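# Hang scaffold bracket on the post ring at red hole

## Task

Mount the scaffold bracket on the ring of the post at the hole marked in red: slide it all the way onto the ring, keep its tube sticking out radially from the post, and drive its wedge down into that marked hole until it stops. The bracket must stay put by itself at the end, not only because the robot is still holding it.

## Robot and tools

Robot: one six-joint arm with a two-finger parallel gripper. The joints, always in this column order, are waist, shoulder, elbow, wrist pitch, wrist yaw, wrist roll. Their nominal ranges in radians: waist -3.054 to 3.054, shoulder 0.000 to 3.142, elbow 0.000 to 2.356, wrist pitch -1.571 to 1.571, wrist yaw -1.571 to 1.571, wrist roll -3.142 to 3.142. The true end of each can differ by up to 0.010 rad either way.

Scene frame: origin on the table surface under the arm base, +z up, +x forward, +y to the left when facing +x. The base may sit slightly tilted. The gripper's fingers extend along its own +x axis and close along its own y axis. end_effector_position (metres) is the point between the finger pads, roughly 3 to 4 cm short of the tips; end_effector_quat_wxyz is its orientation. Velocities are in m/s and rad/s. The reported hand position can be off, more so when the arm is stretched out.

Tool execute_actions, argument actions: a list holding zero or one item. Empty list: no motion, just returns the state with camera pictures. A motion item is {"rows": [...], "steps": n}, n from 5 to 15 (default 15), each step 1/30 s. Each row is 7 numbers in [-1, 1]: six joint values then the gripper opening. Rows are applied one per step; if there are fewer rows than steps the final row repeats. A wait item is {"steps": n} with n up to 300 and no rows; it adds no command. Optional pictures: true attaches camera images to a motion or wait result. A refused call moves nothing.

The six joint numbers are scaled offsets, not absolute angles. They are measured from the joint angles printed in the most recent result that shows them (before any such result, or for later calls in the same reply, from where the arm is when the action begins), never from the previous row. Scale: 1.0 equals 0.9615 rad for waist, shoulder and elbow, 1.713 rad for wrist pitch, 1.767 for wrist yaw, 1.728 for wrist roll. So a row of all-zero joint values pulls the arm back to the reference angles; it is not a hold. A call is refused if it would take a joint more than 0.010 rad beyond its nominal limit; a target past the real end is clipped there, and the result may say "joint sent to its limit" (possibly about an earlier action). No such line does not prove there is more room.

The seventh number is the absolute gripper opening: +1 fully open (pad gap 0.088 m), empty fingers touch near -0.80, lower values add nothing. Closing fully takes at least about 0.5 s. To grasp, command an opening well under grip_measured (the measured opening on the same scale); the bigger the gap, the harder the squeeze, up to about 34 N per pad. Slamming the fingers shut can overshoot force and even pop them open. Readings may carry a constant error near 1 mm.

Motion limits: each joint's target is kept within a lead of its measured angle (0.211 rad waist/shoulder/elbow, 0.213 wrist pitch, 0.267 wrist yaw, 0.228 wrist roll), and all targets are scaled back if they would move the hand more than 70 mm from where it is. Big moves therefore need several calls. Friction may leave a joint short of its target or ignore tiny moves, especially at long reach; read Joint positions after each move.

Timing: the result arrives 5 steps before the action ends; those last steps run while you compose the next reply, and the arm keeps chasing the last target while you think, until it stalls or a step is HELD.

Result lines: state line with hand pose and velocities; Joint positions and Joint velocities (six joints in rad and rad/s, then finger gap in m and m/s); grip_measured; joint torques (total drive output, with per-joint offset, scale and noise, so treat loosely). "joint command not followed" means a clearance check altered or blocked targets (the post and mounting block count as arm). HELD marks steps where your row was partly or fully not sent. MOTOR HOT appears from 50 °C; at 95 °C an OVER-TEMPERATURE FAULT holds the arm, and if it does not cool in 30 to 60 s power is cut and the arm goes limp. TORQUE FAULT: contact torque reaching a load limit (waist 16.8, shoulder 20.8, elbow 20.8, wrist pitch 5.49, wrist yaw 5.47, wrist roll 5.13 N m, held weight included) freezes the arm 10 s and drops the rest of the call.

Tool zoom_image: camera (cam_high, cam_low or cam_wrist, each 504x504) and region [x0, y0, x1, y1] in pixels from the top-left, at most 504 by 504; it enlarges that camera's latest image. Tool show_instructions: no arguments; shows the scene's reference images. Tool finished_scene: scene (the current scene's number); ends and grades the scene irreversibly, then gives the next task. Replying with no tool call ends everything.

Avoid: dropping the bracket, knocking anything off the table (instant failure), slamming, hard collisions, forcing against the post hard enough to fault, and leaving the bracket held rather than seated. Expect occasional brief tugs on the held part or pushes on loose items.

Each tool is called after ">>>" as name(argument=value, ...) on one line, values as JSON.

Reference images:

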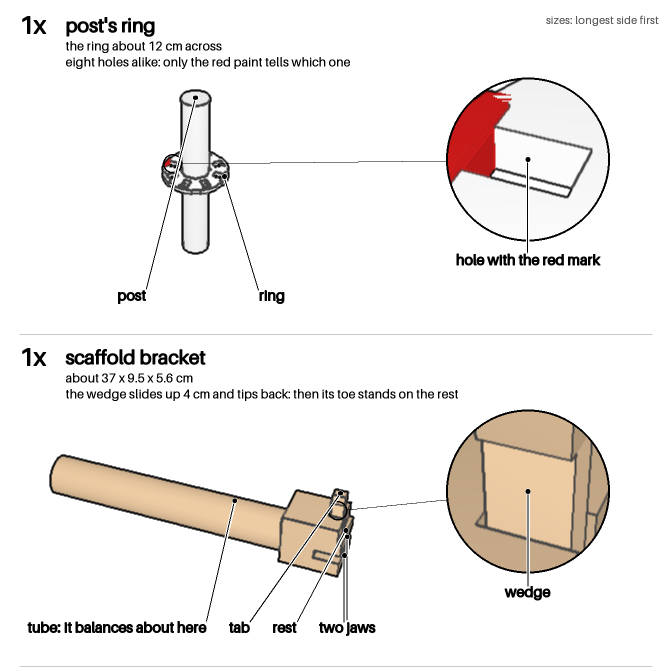

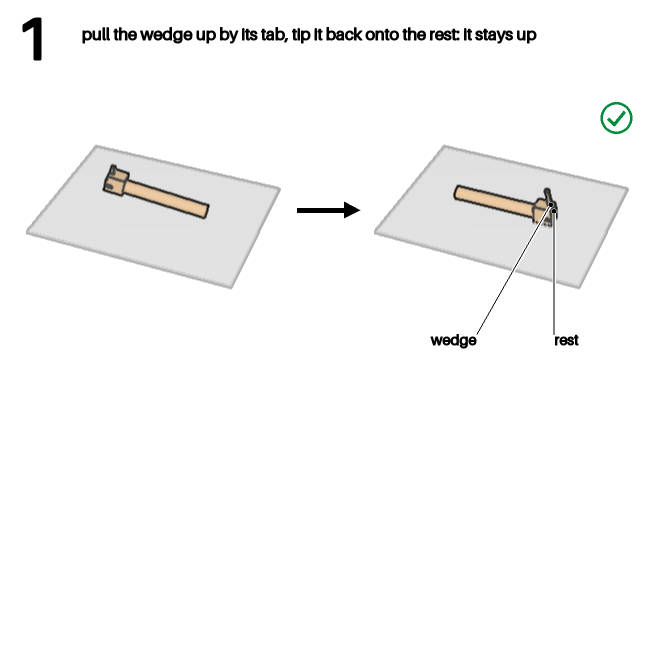

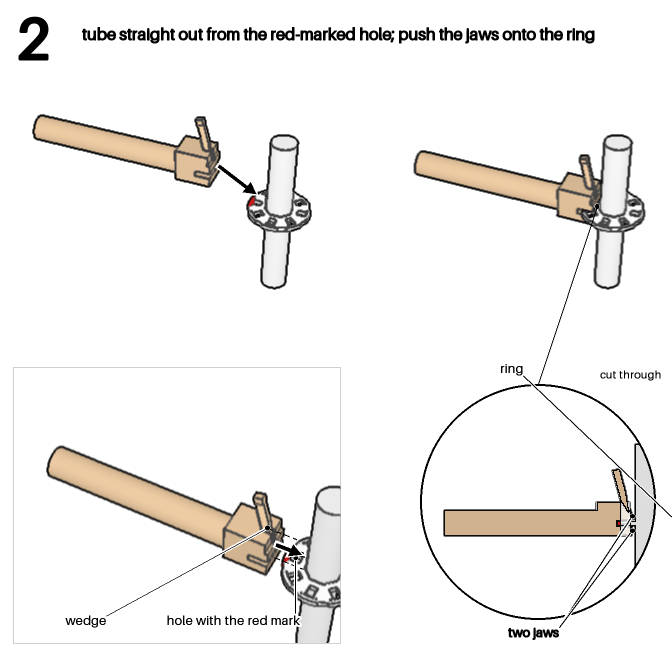

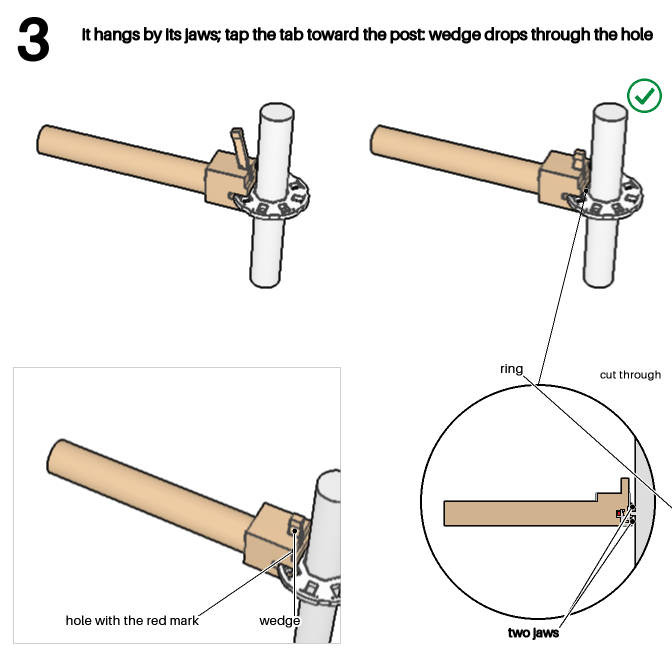

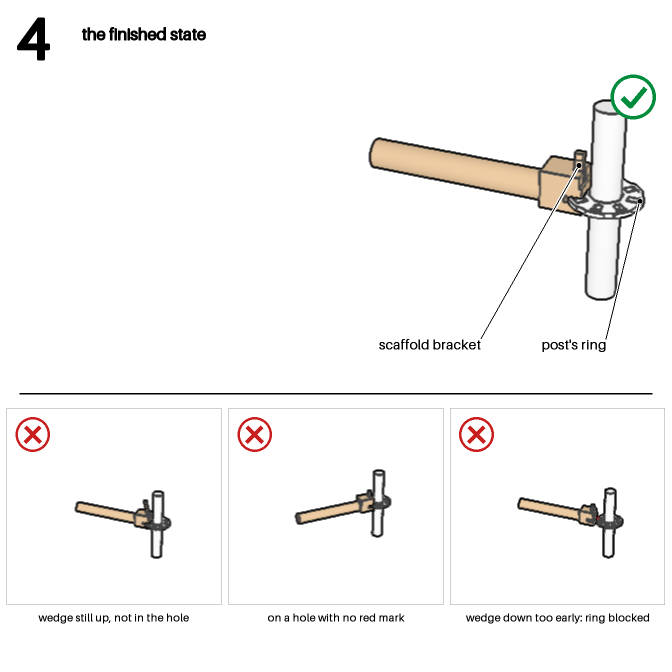

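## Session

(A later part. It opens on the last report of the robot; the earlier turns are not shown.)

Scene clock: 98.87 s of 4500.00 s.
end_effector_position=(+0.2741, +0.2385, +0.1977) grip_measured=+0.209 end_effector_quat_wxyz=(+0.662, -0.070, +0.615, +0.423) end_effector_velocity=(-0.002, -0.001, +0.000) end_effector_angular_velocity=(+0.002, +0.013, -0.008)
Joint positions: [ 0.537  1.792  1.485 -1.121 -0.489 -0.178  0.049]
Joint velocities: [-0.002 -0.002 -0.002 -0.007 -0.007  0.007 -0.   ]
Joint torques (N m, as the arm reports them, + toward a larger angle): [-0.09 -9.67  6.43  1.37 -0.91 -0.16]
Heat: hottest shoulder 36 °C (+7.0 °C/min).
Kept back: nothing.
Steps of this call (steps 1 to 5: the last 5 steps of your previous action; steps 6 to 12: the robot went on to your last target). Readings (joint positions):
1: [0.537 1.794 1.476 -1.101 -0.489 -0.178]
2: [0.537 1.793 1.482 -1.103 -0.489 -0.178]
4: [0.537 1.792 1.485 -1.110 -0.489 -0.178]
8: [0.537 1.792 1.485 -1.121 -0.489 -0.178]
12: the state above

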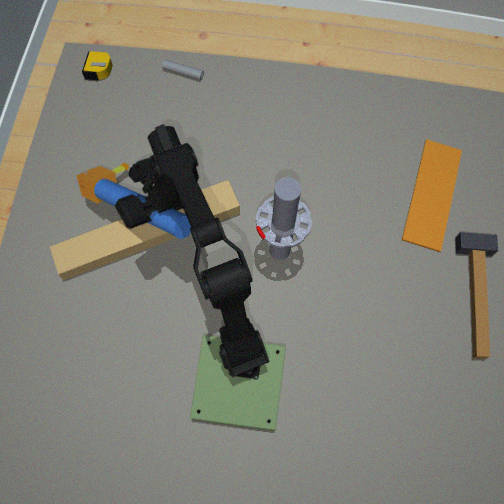

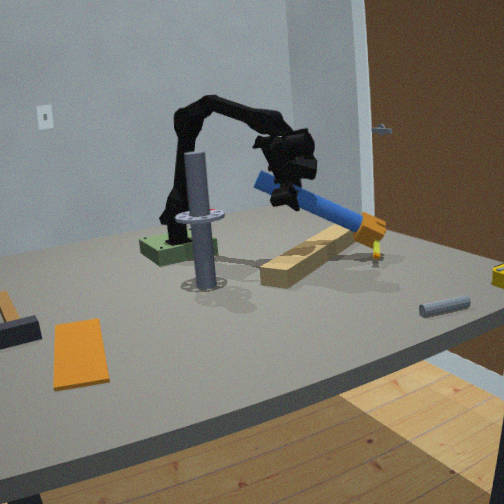

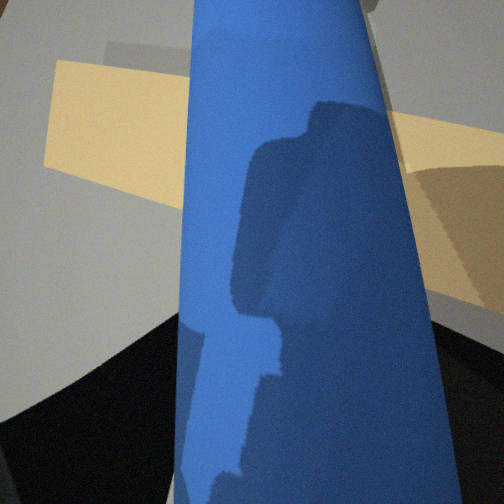

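>>> execute_actions(actions=[{"rows": [[0,0.01,-0.06,0.04,0,0,-0.4],[0,0.02,-0.12,0.08,0,0,-0.4],[0,0.03,-0.18,0.11,0,0,-0.4],[0,0.035,-0.24,0.14,0,0,-0.4],[0,0.04,-0.29,0.16,0,0,-0.4]],"steps":15}])

>>> execute_actions(actions=[{"steps":12}], pictures=true)

Scene clock: 99.93 s of 4500.00 s.
end_effector_position=(+0.2602, +0.2317, +0.1205) grip_measured=+0.210 end_effector_quat_wxyz=(+0.647, -0.071, +0.632, +0.421) end_effector_velocity=(-0.025, -0.014, -0.076) end_effector_angular_velocity=(-0.030, +0.066, +0.005)
Joint positions: [ 0.539  1.831  1.224 -0.87  -0.492 -0.185  0.049]
Joint velocities: [-0.002  0.051 -0.252  0.227 -0.007 -0.007 -0.001]
Joint torques (N m, as the arm reports them, + toward a larger angle): [-0.4  -8.78  5.06  0.95 -0.34  0.19]
Heat: hottest shoulder 36 °C (+7.0 °C/min).
Steps of this call (steps 1 to 22: the robot went on to your last target; steps 23 to 32: the first 10 steps of this action). Readings (joint positions):
23: [0.537 1.793 1.478 -1.111 -0.489 -0.178]
24: [0.537 1.793 1.458 -1.081 -0.489 -0.178]
26: [0.537 1.795 1.392 -0.987 -0.489 -0.178]
30: [0.538 1.821 1.252 -0.890 -0.492 -0.186]
32: the state above

Scene clock: 100.33 s of 4500.00 s.
end_effector_position=(+0.2606, +0.2314, +0.1172) grip_measured=+0.209 end_effector_quat_wxyz=(+0.649, -0.071, +0.631, +0.419) end_effector_velocity=(-0.000, -0.000, -0.000) end_effector_angular_velocity=(+0.009, -0.002, +0.005)
Joint positions: [ 0.539  1.831  1.211 -0.851 -0.489 -0.182  0.049]
Joint velocities: [-0.002 -0.002 -0.007  0.007 -0.007 -0.007 -0.   ]
Joint torques (N m, as the arm reports them, + toward a larger angle): [-0.37 -8.29  4.02  1.05 -0.46  0.06]
Heat: hottest shoulder 36 °C (+7.1 °C/min).
Kept back: nothing.
Steps of this call (steps 1 to 5: the last 5 steps of your previous action; steps 6 to 12: the robot went on to your last target). Readings (joint positions):
1: [0.539 1.831 1.218 -0.864 -0.492 -0.185]
2: [0.539 1.831 1.216 -0.862 -0.491 -0.183]
4: [0.539 1.831 1.214 -0.856 -0.489 -0.182]
8: [0.539 1.831 1.211 -0.852 -0.489 -0.182]
12: the state above

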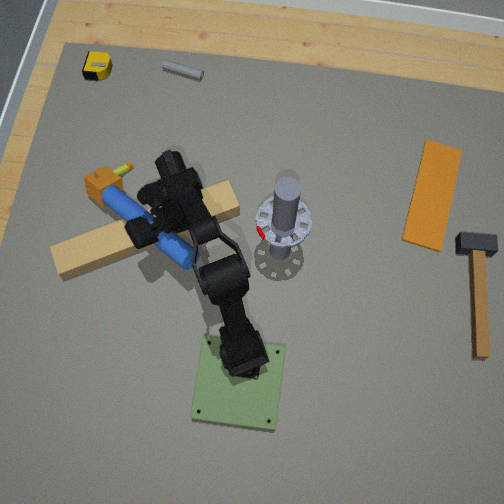

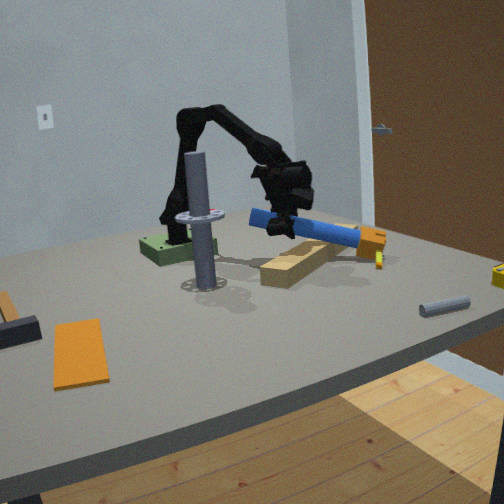

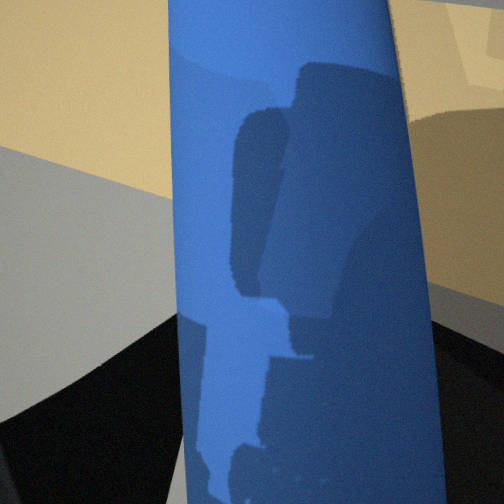

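>>> execute_actions(actions=[{"rows": [[0,0,0,0,0,0,0.3],[0,0,0,0,0,0,0.4],[0,0,0,0,0,0,0.55],[0,0,0,0,0,0,0.7],[0,0,0,0,0,0,0.9]],"steps":15}])

>>> execute_actions(actions=[{"rows": [[-0.04,0,0.3,-0.17,0,0,0.9]],"steps":15}])

Scene clock: 101.60 s of 4500.00 s.
end_effector_position=(+0.2606, +0.2313, +0.1170) grip_measured=+0.763 end_effector_quat_wxyz=(+0.649, -0.071, +0.631, +0.419) end_effector_velocity=(+0.001, +0.001, +0.001) end_effector_angular_velocity=(+0.011, -0.006, +0.005)
Joint positions: [ 0.539  1.831  1.211 -0.851 -0.487 -0.182  0.076]
Joint velocities: [-0.002 -0.002 -0.002  0.007 -0.007 -0.007  0.175]
Joint torques (N m, as the arm reports them, + toward a larger angle): [-0.13 -8.27  4.53  0.71 -0.54 -0.04]
Heat: hottest shoulder 36 °C (+7.0 °C/min).
Steps of this call (steps 1 to 28: the robot went on to your last target; steps 29 to 38: the first 10 steps of this action). Readings (joint positions):
29: [0.539 1.831 1.211 -0.851 -0.489 -0.182]
30: [0.539 1.831 1.211 -0.851 -0.489 -0.182]
32: [0.539 1.831 1.211 -0.851 -0.489 -0.182]
36: [0.539 1.831 1.211 -0.851 -0.487 -0.182]
38: the state above

Scene clock: 102.10 s of 4500.00 s.
end_effector_position=(+0.2839, +0.2292, +0.1888) grip_measured=+0.899 end_effector_quat_wxyz=(+0.661, -0.060, +0.626, +0.409) end_effector_velocity=(-0.024, -0.013, -0.002) end_effector_angular_velocity=(-0.057, +0.126, -0.008)
Joint positions: [ 0.501  1.823  1.491 -1.125 -0.487 -0.182  0.083]
Joint velocities: [-0.002 -0.002  0.002 -0.139 -0.007  0.007 -0.   ]
Joint torques (N m, as the arm reports them, + toward a larger angle): [-0.13 -7.61  5.19  0.42 -0.46 -0.02]
Heat: hottest shoulder 36 °C (+7.1 °C/min).
Steps of this call (steps 1 to 5: the last 5 steps of your previous action; steps 6 to 15: the first 10 steps of this action, its rows measured from where the robot was after step 5). Readings (joint positions):
5: [0.539 1.831 1.211 -0.851 -0.487 -0.182]
6: [0.537 1.834 1.239 -0.901 -0.487 -0.182]
7: [0.531 1.842 1.284 -0.969 -0.487 -0.182]
9: [0.516 1.844 1.380 -1.043 -0.487 -0.182]
13: [0.502 1.823 1.483 -1.111 -0.487 -0.182]
15: the state above

>>> execute_actions(actions=[{"rows": [[0.229,0.215,0.207,0.015,0.276,0.038,0.9]],"steps":15}])

>>> execute_actions(actions=[{"steps":15}], pictures=true)

Scene clock: 102.60 s of 4500.00 s.
end_effector_position=(+0.3064, +0.2720, +0.1493) grip_measured=+0.900 end_effector_quat_wxyz=(+0.686, -0.263, +0.604, +0.310) end_effector_velocity=(+0.064, -0.038, +0.016) end_effector_angular_velocity=(-0.197, -0.270, -0.101)
Joint positions: [ 0.73   2.02   1.669 -1.102 -0.034 -0.121  0.083]
Joint velocities: [-0.051  0.022  0.09   0.007  0.33   0.007 -0.   ]
Joint torques (N m, as the arm reports them, + toward a larger angle): [-0.88 -9.65  5.94  0.87  0.05  0.05]
Heat: hottest shoulder 36 °C (+7.0 °C/min).
Steps of this call (steps 1 to 5: the last 5 steps of your previous action; steps 6 to 15: the first 10 steps of this action). Readings (joint positions):
6: [0.514 1.848 1.517 -1.152 -0.435 -0.169]
7: [0.550 1.881 1.563 -1.137 -0.360 -0.154]
9: [0.636 1.953 1.638 -1.095 -0.222 -0.138]
13: [0.727 2.014 1.664 -1.102 -0.065 -0.124]
15: the state above

Scene clock: 103.10 s of 4500.00 s.
end_effector_position=(+0.3145, +0.2683, +0.1531) grip_measured=+0.900 end_effector_quat_wxyz=(+0.695, -0.268, +0.597, +0.297) end_effector_velocity=(-0.002, -0.001, +0.000) end_effector_angular_velocity=(-0.000, +0.010, +0.006)
Joint positions: [ 0.721  2.021  1.683 -1.101 -0.003 -0.119  0.083]
Joint velocities: [-0.002 -0.002 -0.002 -0.007 -0.007 -0.007 -0.   ]
Joint torques (N m, as the arm reports them, + toward a larger angle): [ 0.   -9.12  5.58  0.93  0.08  0.07]
Heat: hottest shoulder 36 °C (+7.1 °C/min).
Kept back: nothing.
Steps of this call (steps 1 to 5: the last 5 steps of your previous action; steps 6 to 15: the robot went on to your last target). Readings (joint positions):
1: [0.727 2.021 1.672 -1.102 -0.024 -0.120]
2: [0.725 2.021 1.675 -1.102 -0.018 -0.120]
4: [0.722 2.021 1.681 -1.101 -0.010 -0.119]
8: [0.721 2.021 1.683 -1.101 -0.005 -0.119]
15: the state above

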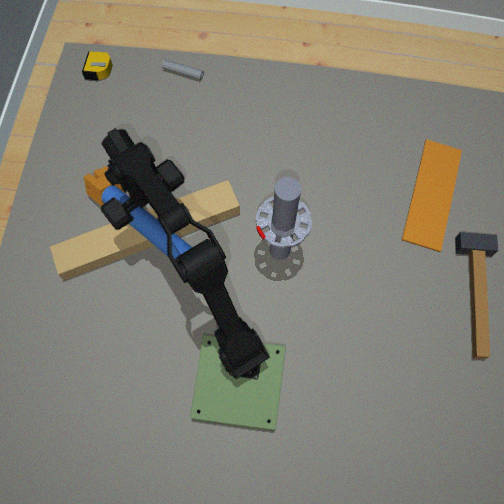

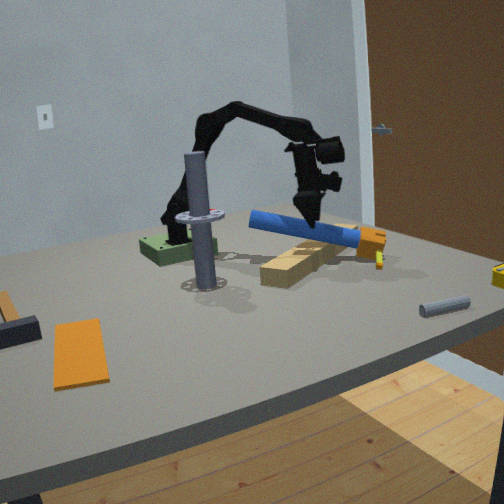

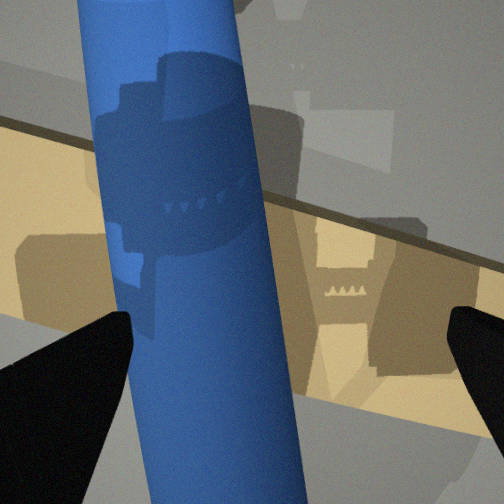

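>>> execute_actions(actions=[{"rows": [[0.056,0.173,0.239,-0.015,0,0.03,0.9]],"steps":15}])

>>> execute_actions(actions=[{"steps":12}], pictures=true)

Scene clock: 103.93 s of 4500.00 s.
end_effector_position=(+0.3309, +0.3160, +0.1507) grip_measured=+0.900 end_effector_quat_wxyz=(+0.706, -0.264, +0.582, +0.305) end_effector_velocity=(+0.012, +0.011, +0.005) end_effector_angular_velocity=(+0.028, -0.017, -0.008)
Joint positions: [ 0.778  2.171  1.895 -1.122 -0.001 -0.071  0.083]
Joint velocities: [-0.002  0.042  0.081 -0.007 -0.007  0.007 -0.   ]
Joint torques (N m, as the arm reports them, + toward a larger angle): [ -0.45 -10.05   5.76   0.64  -0.17   0.05]
Heat: hottest shoulder 36 °C (+7.0 °C/min).
Steps of this call (steps 1 to 15: the robot went on to your last target; steps 16 to 25: the first 10 steps of this action). Readings (joint positions):
16: [0.723 2.043 1.713 -1.126 -0.001 -0.108]
17: [0.730 2.075 1.766 -1.126 -0.001 -0.096]
19: [0.751 2.130 1.848 -1.102 -0.001 -0.082]
23: [0.776 2.166 1.888 -1.122 -0.001 -0.073]
25: the state above

Scene clock: 104.33 s of 4500.00 s.
end_effector_position=(+0.3322, +0.3171, +0.1526) grip_measured=+0.900 end_effector_quat_wxyz=(+0.708, -0.262, +0.580, +0.305) end_effector_velocity=(-0.002, -0.001, +0.000) end_effector_angular_velocity=(-0.001, +0.009, +0.006)
Joint positions: [ 0.778  2.172  1.904 -1.123 -0.001 -0.069  0.083]
Joint velocities: [-0.002 -0.002 -0.002 -0.007 -0.007 -0.007 -0.   ]
Joint torques (N m, as the arm reports them, + toward a larger angle): [-0.4  -9.57  5.65  0.66 -0.19  0.05]
Heat: hottest shoulder 36 °C (+7.1 °C/min).
Kept back: nothing.
Steps of this call (steps 1 to 5: the last 5 steps of your previous action; steps 6 to 12: the robot went on to your last target). Readings (joint positions):
1: [0.778 2.172 1.898 -1.122 -0.001 -0.070]
2: [0.778 2.172 1.900 -1.123 -0.001 -0.070]
4: [0.778 2.172 1.903 -1.123 -0.001 -0.069]
8: [0.778 2.172 1.904 -1.123 -0.001 -0.069]
12: the state above

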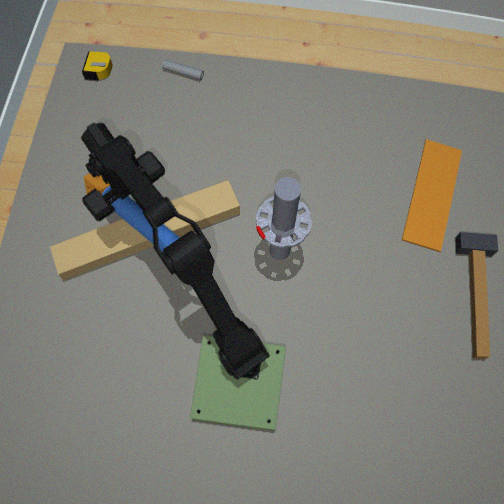

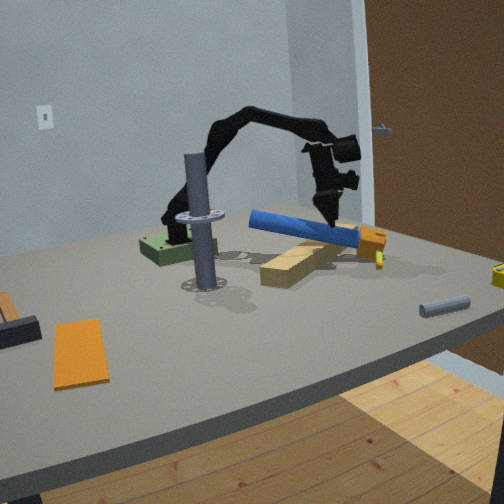

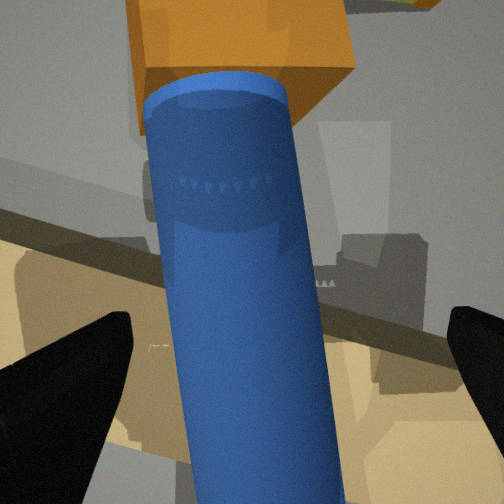

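>>> execute_actions(actions=[{"rows": [[0.016,0.05,0.03,0.02,0,0.01,0.9],[0.016,0.1,0.03,0.045,0,0.01,0.9],[0.016,0.155,0.02,0.077,0,0.01,0.9]],"steps":15}])

>>> execute_actions(actions=[{"steps":12}], pictures=true)

Scene clock: 105.23 s of 4500.00 s.
end_effector_position=(+0.3466, +0.3396, +0.0967) grip_measured=+0.900 end_effector_quat_wxyz=(+0.706, -0.262, +0.583, +0.305) end_effector_velocity=(-0.002, -0.006, -0.078) end_effector_angular_velocity=(-0.093, +0.083, +0.003)
Joint positions: [ 0.791  2.318  1.922 -1.004 -0.001 -0.054  0.083]
Joint velocities: [-0.002  0.144 -0.046  0.066  0.007 -0.007 -0.   ]
Joint torques (N m, as the arm reports them, + toward a larger angle): [  0.03 -13.1    5.25   1.25  -0.09   0.06]
Heat: hottest shoulder 36 °C (+7.1 °C/min).
Steps of this call (steps 1 to 15: the robot went on to your last target; steps 16 to 17: nothing new was sent; steps 18 to 27: the first 10 steps of this action). Readings (joint positions):
18: [0.778 2.177 1.908 -1.123 -0.001 -0.066]
19: [0.779 2.188 1.914 -1.109 -0.001 -0.062]
21: [0.783 2.225 1.928 -1.042 -0.001 -0.058]
25: [0.790 2.300 1.927 -1.010 -0.001 -0.055]
27: the state above

Scene clock: 105.63 s of 4500.00 s.
end_effector_position=(+0.3483, +0.3412, +0.0958) grip_measured=+0.900 end_effector_quat_wxyz=(+0.708, -0.261, +0.580, +0.306) end_effector_velocity=(-0.001, -0.001, +0.000) end_effector_angular_velocity=(+0.001, +0.011, -0.008)
Joint positions: [ 0.791  2.321  1.923 -0.993 -0.001 -0.054  0.083]
Joint velocities: [-0.002 -0.002 -0.002 -0.007 -0.007  0.007 -0.   ]
Joint torques (N m, as the arm reports them, + toward a larger angle): [ -0.01 -12.11   5.     0.99  -0.08   0.07]
Heat: hottest shoulder 36 °C (+7.0 °C/min).
Kept back: nothing.
Steps of this call (steps 1 to 5: the last 5 steps of your previous action; steps 6 to 12: the robot went on to your last target). Readings (joint positions):
1: [0.791 2.320 1.922 -1.002 -0.001 -0.054]
2: [0.791 2.321 1.922 -0.999 -0.001 -0.054]
4: [0.791 2.321 1.922 -0.995 -0.001 -0.054]
8: [0.791 2.320 1.923 -0.993 -0.001 -0.054]
12: the state above

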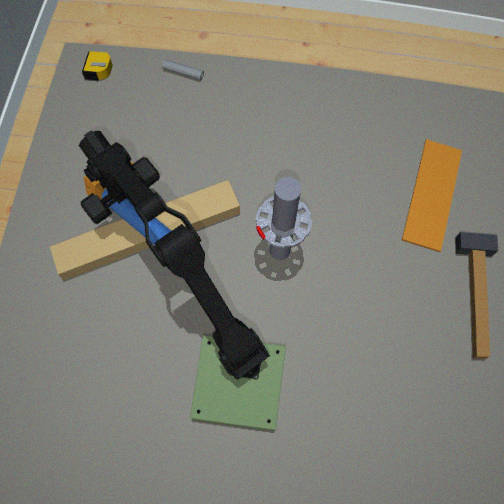

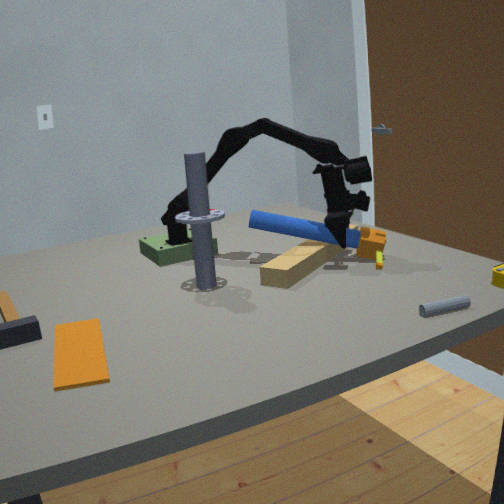

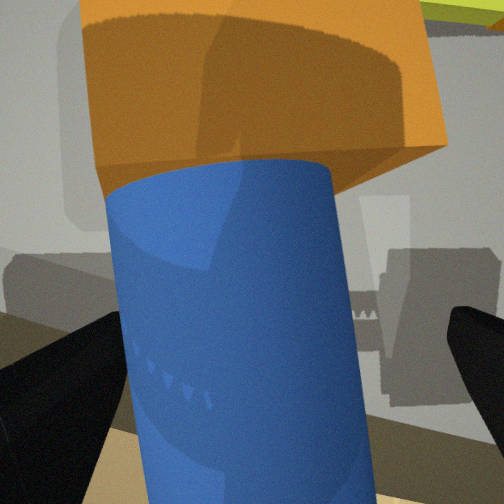

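>>> execute_actions(actions=[{"rows": [[0.012,0.01,0,0.005,0,0,0.9],[0.022,0.02,0,0.01,0,0,0.9],[0.024,0.036,0,0.02,0,0,0.9]],"steps":15}])

>>> execute_actions(actions=[{"steps":10}], pictures=true)

Scene clock: 106.20 s of 4500.00 s.
end_effector_position=(+0.3439, +0.3528, +0.0880) grip_measured=+0.900 end_effector_quat_wxyz=(+0.708, -0.266, +0.574, +0.315) end_effector_velocity=(+0.000, +0.004, -0.016) end_effector_angular_velocity=(-0.015, +0.002, +0.013)
Joint positions: [ 0.815  2.34   1.923 -0.964 -0.001 -0.054  0.083]
Joint velocities: [ 0.007  0.037  0.002  0.022  0.007 -0.007  0.   ]
Joint torques (N m, as the arm reports them, + toward a larger angle): [ -0.2  -10.96   4.88   1.1   -0.08  -0.01]
Heat: hottest shoulder 36 °C (+7.1 °C/min).
Steps of this call (steps 1 to 7: the robot went on to your last target; steps 8 to 17: the first 10 steps of this action). Readings (joint positions):
8: [0.792 2.321 1.923 -0.993 -0.001 -0.054]
9: [0.793 2.321 1.923 -0.991 -0.001 -0.054]
11: [0.799 2.326 1.923 -0.975 -0.001 -0.054]
15: [0.812 2.336 1.923 -0.966 -0.001 -0.054]
17: the state above

Scene clock: 106.53 s of 4500.00 s.
end_effector_position=(+0.3441, +0.3531, +0.0874) grip_measured=+0.900 end_effector_quat_wxyz=(+0.708, -0.266, +0.573, +0.315) end_effector_velocity=(+0.000, -0.003, +0.000) end_effector_angular_velocity=(-0.013, -0.003, +0.018)
Joint positions: [ 0.815  2.341  1.923 -0.961 -0.001 -0.054  0.083]
Joint velocities: [-0.002 -0.002 -0.002 -0.007  0.007 -0.022  0.   ]
Joint torques (N m, as the arm reports them, + toward a larger angle): [ -0.14 -10.69   4.85   1.08  -0.06  -0.02]
Heat: hottest shoulder 36 °C (+7.1 °C/min).
Kept back: nothing.
Steps of this call (steps 1 to 5: the last 5 steps of your previous action; steps 6 to 10: the robot went on to your last target). Readings (joint positions):
1: [0.815 2.341 1.923 -0.963 -0.001 -0.054]
2: [0.815 2.341 1.923 -0.963 -0.001 -0.054]
4: [0.815 2.341 1.923 -0.962 -0.001 -0.054]
8: [0.815 2.341 1.923 -0.961 -0.001 -0.054]
10: the state above

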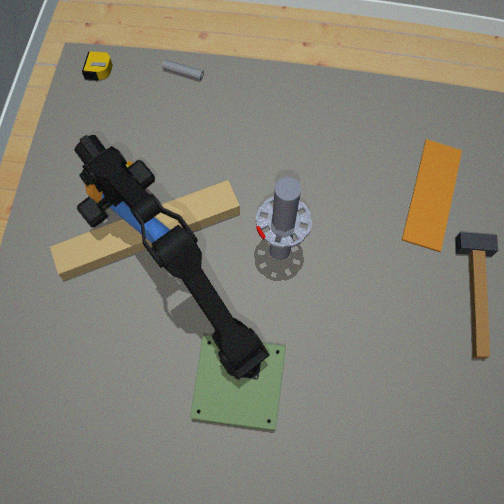

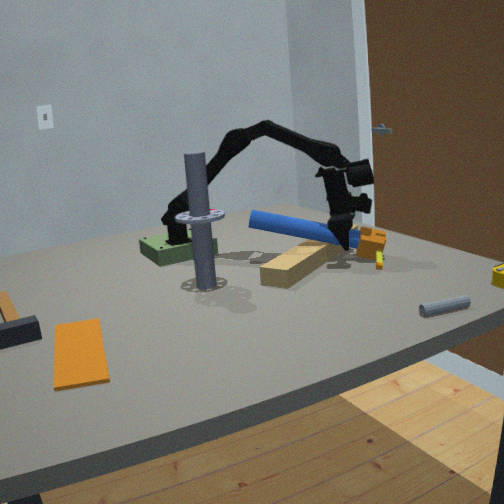

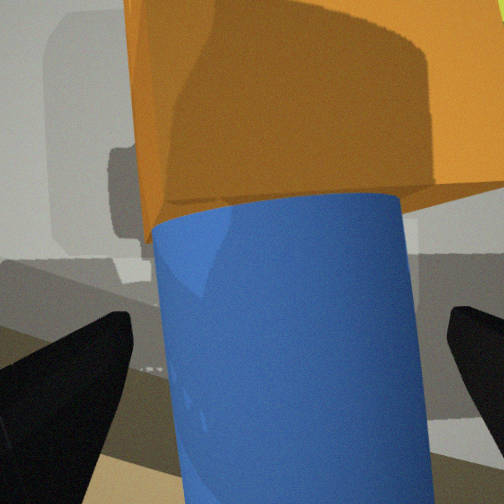

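Centered. Descend a little more and close.

>>> execute_actions(actions=[{"rows": [[0,0.012,0,0.006,0,0,0.7],[0,0.025,0,0.012,0,0,0.55],[0,0.025,0,0.012,0,0,0.4],[0,0.025,0,0.012,0,0,0.3],[0,0.025,0,0.012,0,0,0.2],[0,0.025,0,0.012,0,0,0.1],[0,0.025,0,0.012,0,0,0.0],[0,0.025,0,0.012,0,0,-0.1],[0,0.025,0,0.012,0,0,-0.2],[0,0.025,0,0.012,0,0,-0.45]],"steps":15}])

>>> execute_actions(actions=[{"steps":10}], pictures=true)

Scene clock: 107.13 s of 4500.00 s.
end_effector_position=(+0.3458, +0.3560, +0.0844) grip_measured=+0.227 end_effector_quat_wxyz=(+0.710, -0.264, +0.570, +0.317) end_effector_velocity=(-0.001, -0.002, +0.000) end_effector_angular_velocity=(-0.003, +0.007, +0.021)
Joint positions: [ 0.815  2.349  1.923 -0.944 -0.003 -0.053  0.05 ]
Joint velocities: [-0.002 -0.002 -0.002 -0.007 -0.007 -0.022 -0.   ]
Joint torques (N m, as the arm reports them, + toward a larger angle): [ -0.14 -10.51   4.92   1.07   0.    -0.01]
Heat: hottest shoulder 37 °C (+8.1 °C/min).
Steps of this call (steps 1 to 8: the robot went on to your last target; steps 9 to 18: the first 10 steps of this action). Readings (joint positions):
9: [0.815 2.341 1.923 -0.961 -0.001 -0.054]
10: [0.815 2.342 1.923 -0.957 -0.001 -0.054]
12: [0.815 2.344 1.923 -0.948 -0.001 -0.054]
16: [0.815 2.349 1.923 -0.944 -0.004 -0.054]
18: the state above

Scene clock: 107.47 s of 4500.00 s.
end_effector_position=(+0.3458, +0.3559, +0.0842) grip_measured=+0.227 end_effector_quat_wxyz=(+0.710, -0.264, +0.570, +0.317) end_effector_velocity=(+0.001, +0.001, +0.001) end_effector_angular_velocity=(+0.009, -0.001, +0.006)
Joint positions: [ 0.815  2.35   1.923 -0.944 -0.003 -0.053  0.05 ]
Joint velocities: [-0.002 -0.002 -0.002  0.007 -0.007 -0.007 -0.   ]
Joint torques (N m, as the arm reports them, + toward a larger angle): [ -0.23 -10.52   4.92   1.13   0.    -0.03]
Heat: hottest shoulder 37 °C (+8.1 °C/min).
Kept back: nothing.
Steps of this call (steps 1 to 5: the last 5 steps of your previous action; steps 6 to 10: the robot went on to your last target). Readings (joint positions):
1: [0.815 2.349 1.923 -0.944 -0.003 -0.053]
2: [0.815 2.349 1.923 -0.944 -0.003 -0.053]
4: [0.815 2.350 1.923 -0.944 -0.003 -0.053]
8: [0.815 2.350 1.923 -0.944 -0.003 -0.053]
10: the state above

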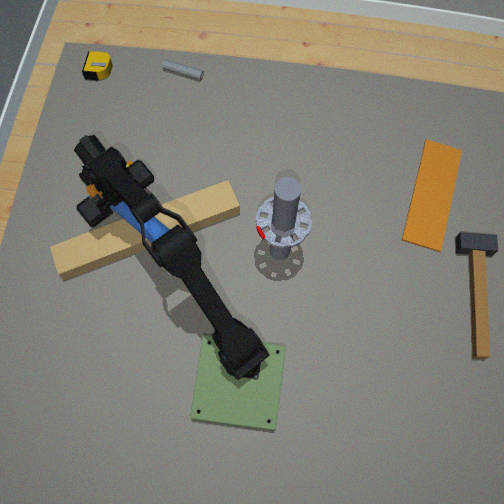

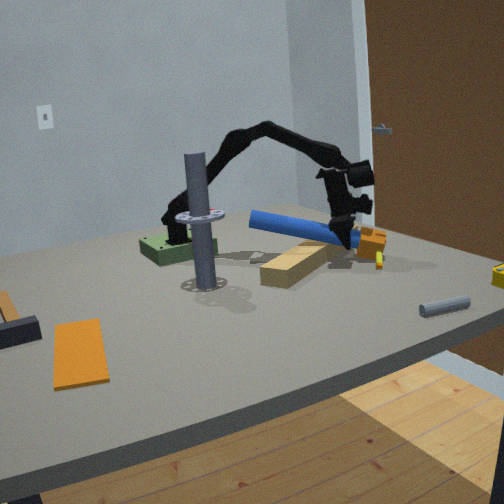

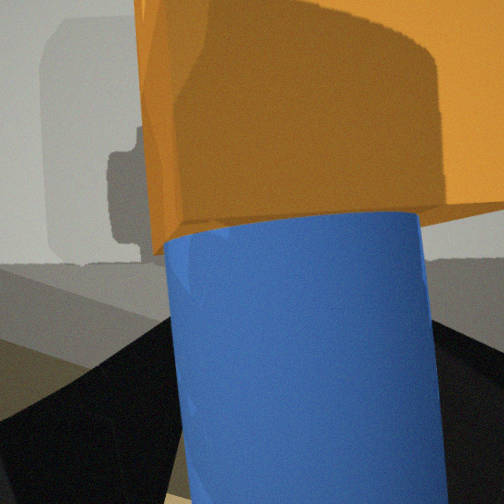

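>>> execute_actions(actions=[{"rows": [[0,-0.06,-0.02,0.01,0,0,-0.45],[0,-0.13,-0.07,0.025,0,0,-0.45],[0,-0.2,-0.13,0.04,0,0,-0.45],[0,-0.27,-0.2,0.055,0,0,-0.45],[0,-0.33,-0.26,0.065,0,0,-0.45],[0,-0.38,-0.31,0.072,0,0,-0.45]],"steps":15}])

>>> execute_actions(actions=[{"rows": [[0,-0.07,-0.06,0.014,0,0,-0.45],[0,-0.14,-0.12,0.028,0,0,-0.45],[0,-0.21,-0.18,0.042,0,0,-0.45],[0,-0.28,-0.24,0.056,0,0,-0.45],[0,-0.34,-0.29,0.066,0,0,-0.45],[0,-0.38,-0.315,0.072,0,0,-0.45]],"steps":15}])

>>> execute_actions(actions=[{"steps":15}], pictures=true)

Scene clock: 108.43 s of 4500.00 s.
end_effector_position=(+0.3213, +0.3312, +0.1496) grip_measured=+0.225 end_effector_quat_wxyz=(+0.751, -0.243, +0.516, +0.333) end_effector_velocity=(+0.021, +0.020, +0.266) end_effector_angular_velocity=(+0.585, -0.564, +0.006)
Joint positions: [ 0.815  2.04   1.652 -0.838 -0.003 -0.053  0.05 ]
Joint velocities: [-0.007 -0.652 -0.139  0.3   -0.007 -0.007 -0.   ]
Joint torques (N m, as the arm reports them, + toward a larger angle): [ -0.12 -11.04   4.38   1.51  -0.09   0.  ]
Heat: hottest shoulder 37 °C (+8.1 °C/min).
Steps of this call (steps 1 to 15: the robot went on to your last target; steps 16 to 19: nothing new was sent; steps 20 to 29: the first 10 steps of this action). Readings (joint positions):
20: [0.815 2.346 1.921 -0.941 -0.003 -0.053]
21: [0.815 2.332 1.908 -0.928 -0.003 -0.053]
23: [0.815 2.274 1.838 -0.895 -0.003 -0.053]
27: [0.815 2.097 1.675 -0.858 -0.003 -0.053]
29: the state above

Scene clock: 108.93 s of 4500.00 s.
end_effector_position=(+0.2847, +0.2941, +0.2099) grip_measured=+0.225 end_effector_quat_wxyz=(+0.797, -0.214, +0.443, +0.351) end_effector_velocity=(+0.002, +0.008, +0.249) end_effector_angular_velocity=(+0.598, -0.572, +0.032)
Joint positions: [ 0.815  1.681  1.36  -0.718 -0.003 -0.054  0.05 ]
Joint velocities: [-0.002 -0.598 -0.042  0.271 -0.022 -0.022  0.   ]
Joint torques (N m, as the arm reports them, + toward a larger angle): [-0.15 -8.15  4.53  1.81 -0.09 -0.01]
Heat: hottest shoulder 37 °C (+8.0 °C/min).
Steps of this call (steps 1 to 5: the last 5 steps of your previous action; steps 6 to 15: the first 10 steps of this action, its rows measured from where the robot was after step 5). Readings (joint positions):
5: [0.815 1.998 1.642 -0.824 -0.003 -0.054]
6: [0.815 1.992 1.631 -0.817 -0.003 -0.054]
7: [0.815 1.977 1.605 -0.803 -0.003 -0.054]
9: [0.815 1.913 1.521 -0.781 -0.003 -0.054]
13: [0.815 1.735 1.373 -0.739 -0.003 -0.054]
15: the state above

Scene clock: 109.43 s of 4500.00 s.
end_effector_position=(+0.2807, +0.2901, +0.2152) grip_measured=+0.224 end_effector_quat_wxyz=(+0.802, -0.210, +0.435, +0.352) end_effector_velocity=(+0.000, +0.001, +0.001) end_effector_angular_velocity=(+0.007, -0.003, +0.008)
Joint positions: [ 0.815  1.645  1.333 -0.706 -0.003 -0.053  0.05 ]
Joint velocities: [-0.002 -0.002 -0.002  0.007 -0.007 -0.007  0.   ]
Joint torques (N m, as the arm reports them, + toward a larger angle): [-0.09 -9.54  6.    1.96 -0.09 -0.02]
Heat: hottest shoulder 37 °C (+7.1 °C/min).
Kept back: nothing.
Steps of this call (steps 1 to 5: the last 5 steps of your previous action; steps 6 to 15: the robot went on to your last target). Readings (joint positions):
1: [0.815 1.665 1.359 -0.710 -0.003 -0.053]
2: [0.815 1.654 1.359 -0.706 -0.003 -0.053]
4: [0.815 1.646 1.356 -0.706 -0.003 -0.053]
8: [0.815 1.645 1.337 -0.706 -0.003 -0.053]
15: the state above

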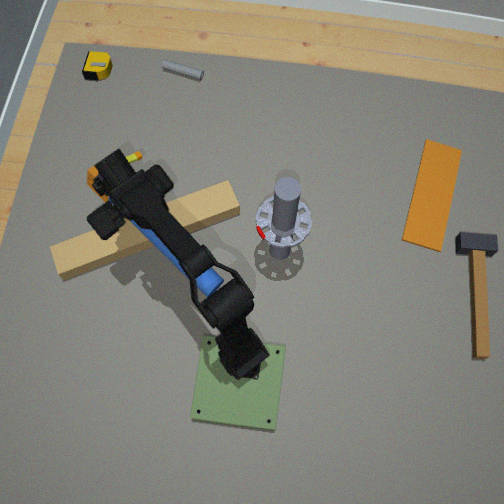

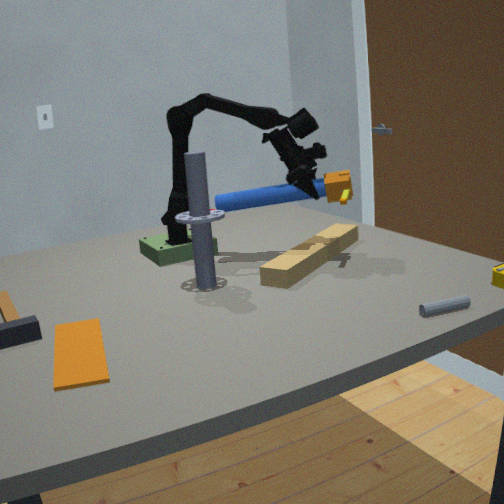

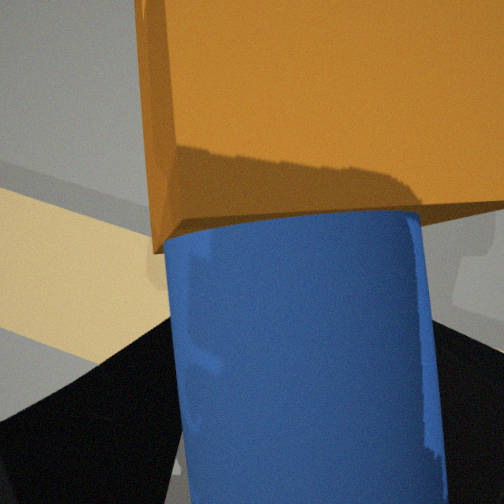

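>>> zoom_image(camera="cam_low", region=[260, 130, 380, 230])

>>> zoom_image(camera="cam_high", region=[60, 120, 220, 260])

Region (260, 130, 380, 230) of cam_low's 504x504 image, scaled by 4.200, with more detail than that image has.

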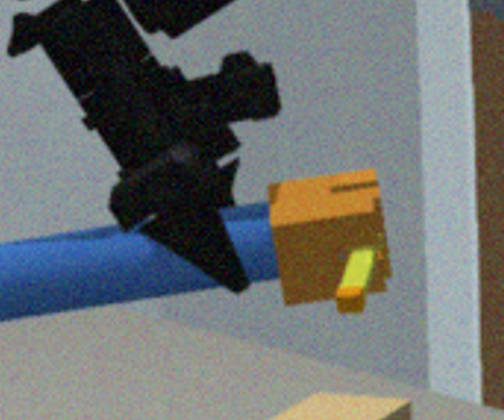

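Region (60, 120, 220, 260) of cam_high's 504x504 image, scaled by 3.150, with more detail than that image has; it fills the top 441 rows of this view, and the rest is white.

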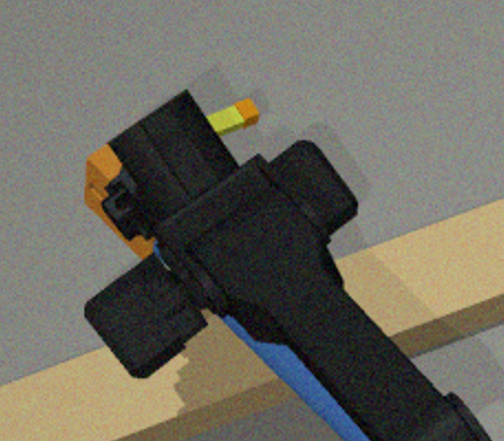

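>>> execute_actions(actions=[])

Scene clock: 110.73 s of 4500.00 s.
end_effector_position=(+0.2807, +0.2901, +0.2152) grip_measured=+0.224 end_effector_quat_wxyz=(+0.802, -0.210, +0.435, +0.352) end_effector_velocity=(-0.005, -0.002, -0.003) end_effector_angular_velocity=(-0.006, +0.026, +0.015)
Joint positions: [ 0.815  1.645  1.333 -0.706 -0.003 -0.053  0.05 ]
Joint velocities: [-0.002 -0.002 -0.002 -0.022 -0.022 -0.007 -0.   ]
Joint torques (N m, as the arm reports them, + toward a larger angle): [-0.11 -9.48  5.97  1.96 -0.09  0.  ]
Heat: hottest shoulder 37 °C (+7.0 °C/min).
Kept back: nothing.
Steps of this call (steps 1 to 15: the robot went on to your last target; steps 16 to 39: nothing new was sent). Readings (joint positions):
1: [0.815 1.645 1.333 -0.706 -0.003 -0.053]
2: [0.815 1.645 1.333 -0.706 -0.003 -0.053]
4: [0.815 1.645 1.333 -0.706 -0.003 -0.053]
8: [0.815 1.645 1.333 -0.706 -0.003 -0.053]
39: the state above
The arm was judged still, so your last target was given up. Only a new action makes it travel on or press farther. Fingers that are still opening or closing keep moving.

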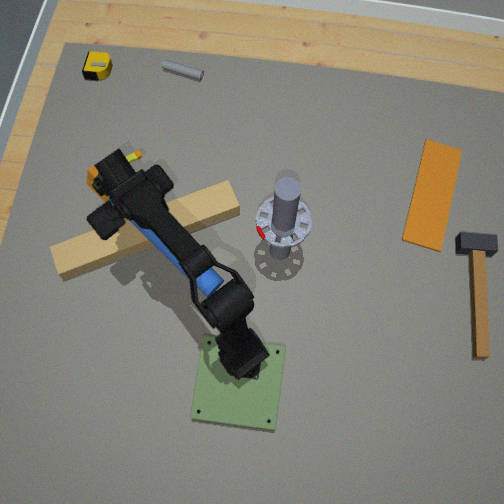

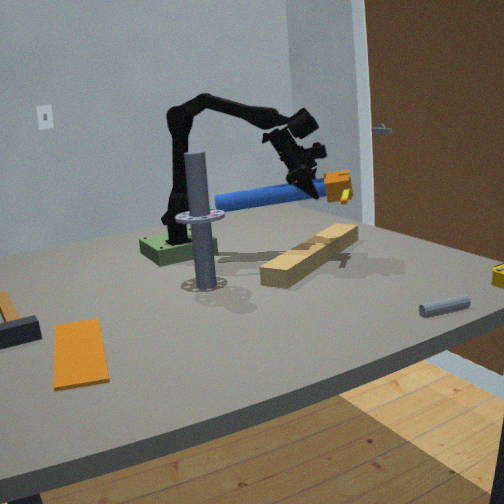

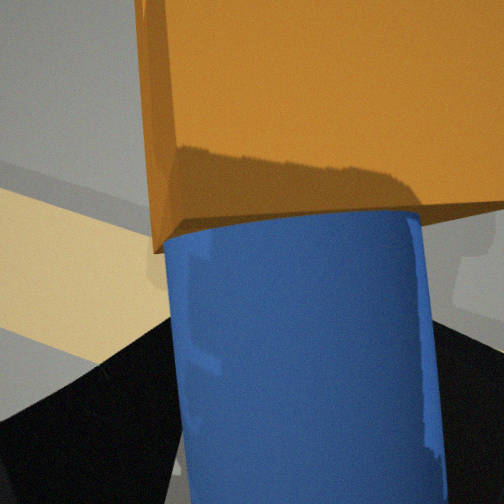

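>>> zoom_image(camera="cam_low", region=[200, 100, 400, 260])

>>> zoom_image(camera="cam_high", region=[40, 120, 240, 280])

Region (200, 100, 400, 260) of cam_low's 504x504 image, scaled by 2.520, with more detail than that image has; it fills the top 403 rows of this view, and the rest is white.

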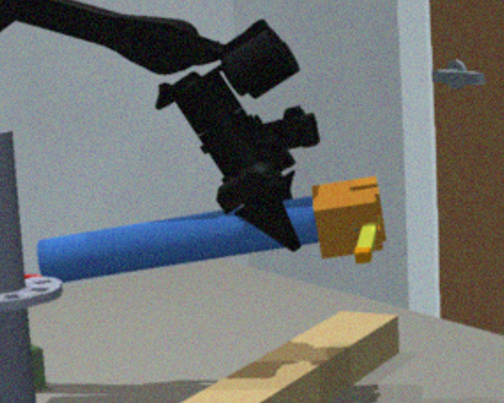

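Region (40, 120, 240, 280) of cam_high's 504x504 image, scaled by 2.520, with more detail than that image has; it fills the top 403 rows of this view, and the rest is white.

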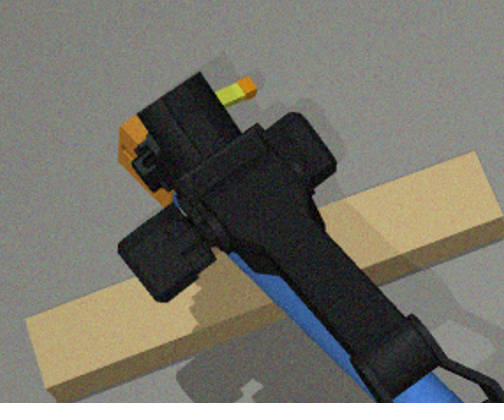

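>>> execute_actions(actions=[{"rows": [[0,0,0,0.08,0,0,-0.45],[0,0,0,0.16,0,0,-0.45],[0,0,0,0.234,0,0,-0.45]], "steps": 15}], pictures=true)

>>> zoom_image(camera="cam_high", region=[40, 120, 240, 280])

Scene clock: 112.33 s of 4500.00 s.
end_effector_position=(+0.3209, +0.3316, +0.2608) grip_measured=+0.223 end_effector_quat_wxyz=(+0.868, -0.151, +0.288, +0.376) end_effector_velocity=(+0.020, +0.021, +0.039) end_effector_angular_velocity=(+0.155, -0.153, +0.009)
Joint positions: [ 0.815  1.654  1.323 -0.34  -0.003 -0.053  0.05 ]
Joint velocities: [-0.002 -0.002  0.002  0.212 -0.007 -0.007  0.   ]
Joint torques (N m, as the arm reports them, + toward a larger angle): [-0.11 -9.59  6.74  2.42 -0.09 -0.01]
Heat: hottest shoulder 37 °C (+7.1 °C/min).
Steps of this call (steps 1 to 38: nothing new was sent; steps 39 to 48: the first 10 steps of this action). Readings (joint positions):
39: [0.815 1.645 1.330 -0.692 -0.003 -0.053]
40: [0.815 1.645 1.324 -0.646 -0.003 -0.053]
42: [0.815 1.652 1.320 -0.526 -0.003 -0.053]
46: [0.815 1.655 1.322 -0.365 -0.003 -0.053]
48: the state above

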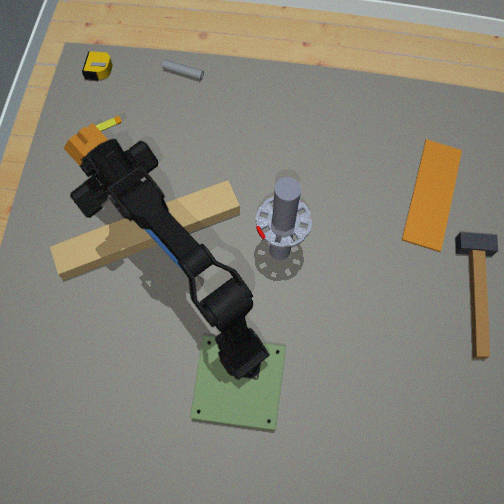

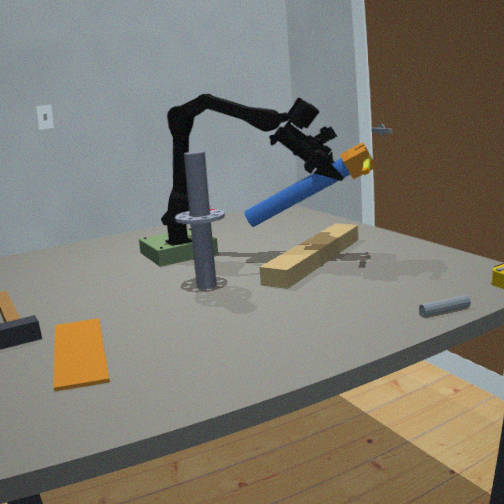

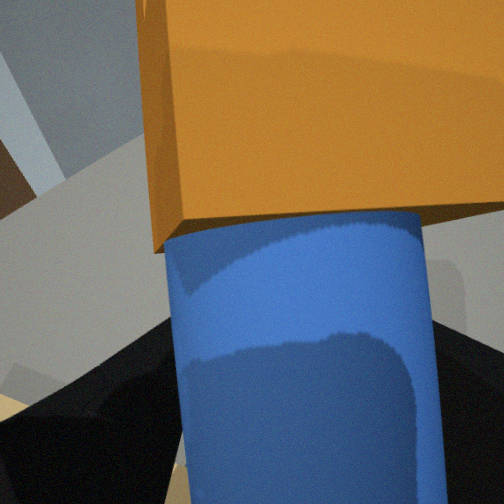

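Region (40, 120, 240, 280) of cam_high's 504x504 image, scaled by 2.520, with more detail than that image has; it fills the top 403 rows of this view, and the rest is white.

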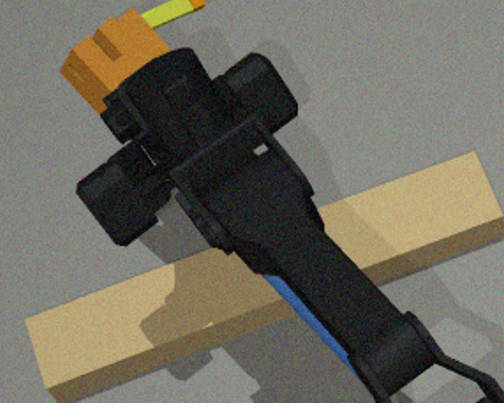

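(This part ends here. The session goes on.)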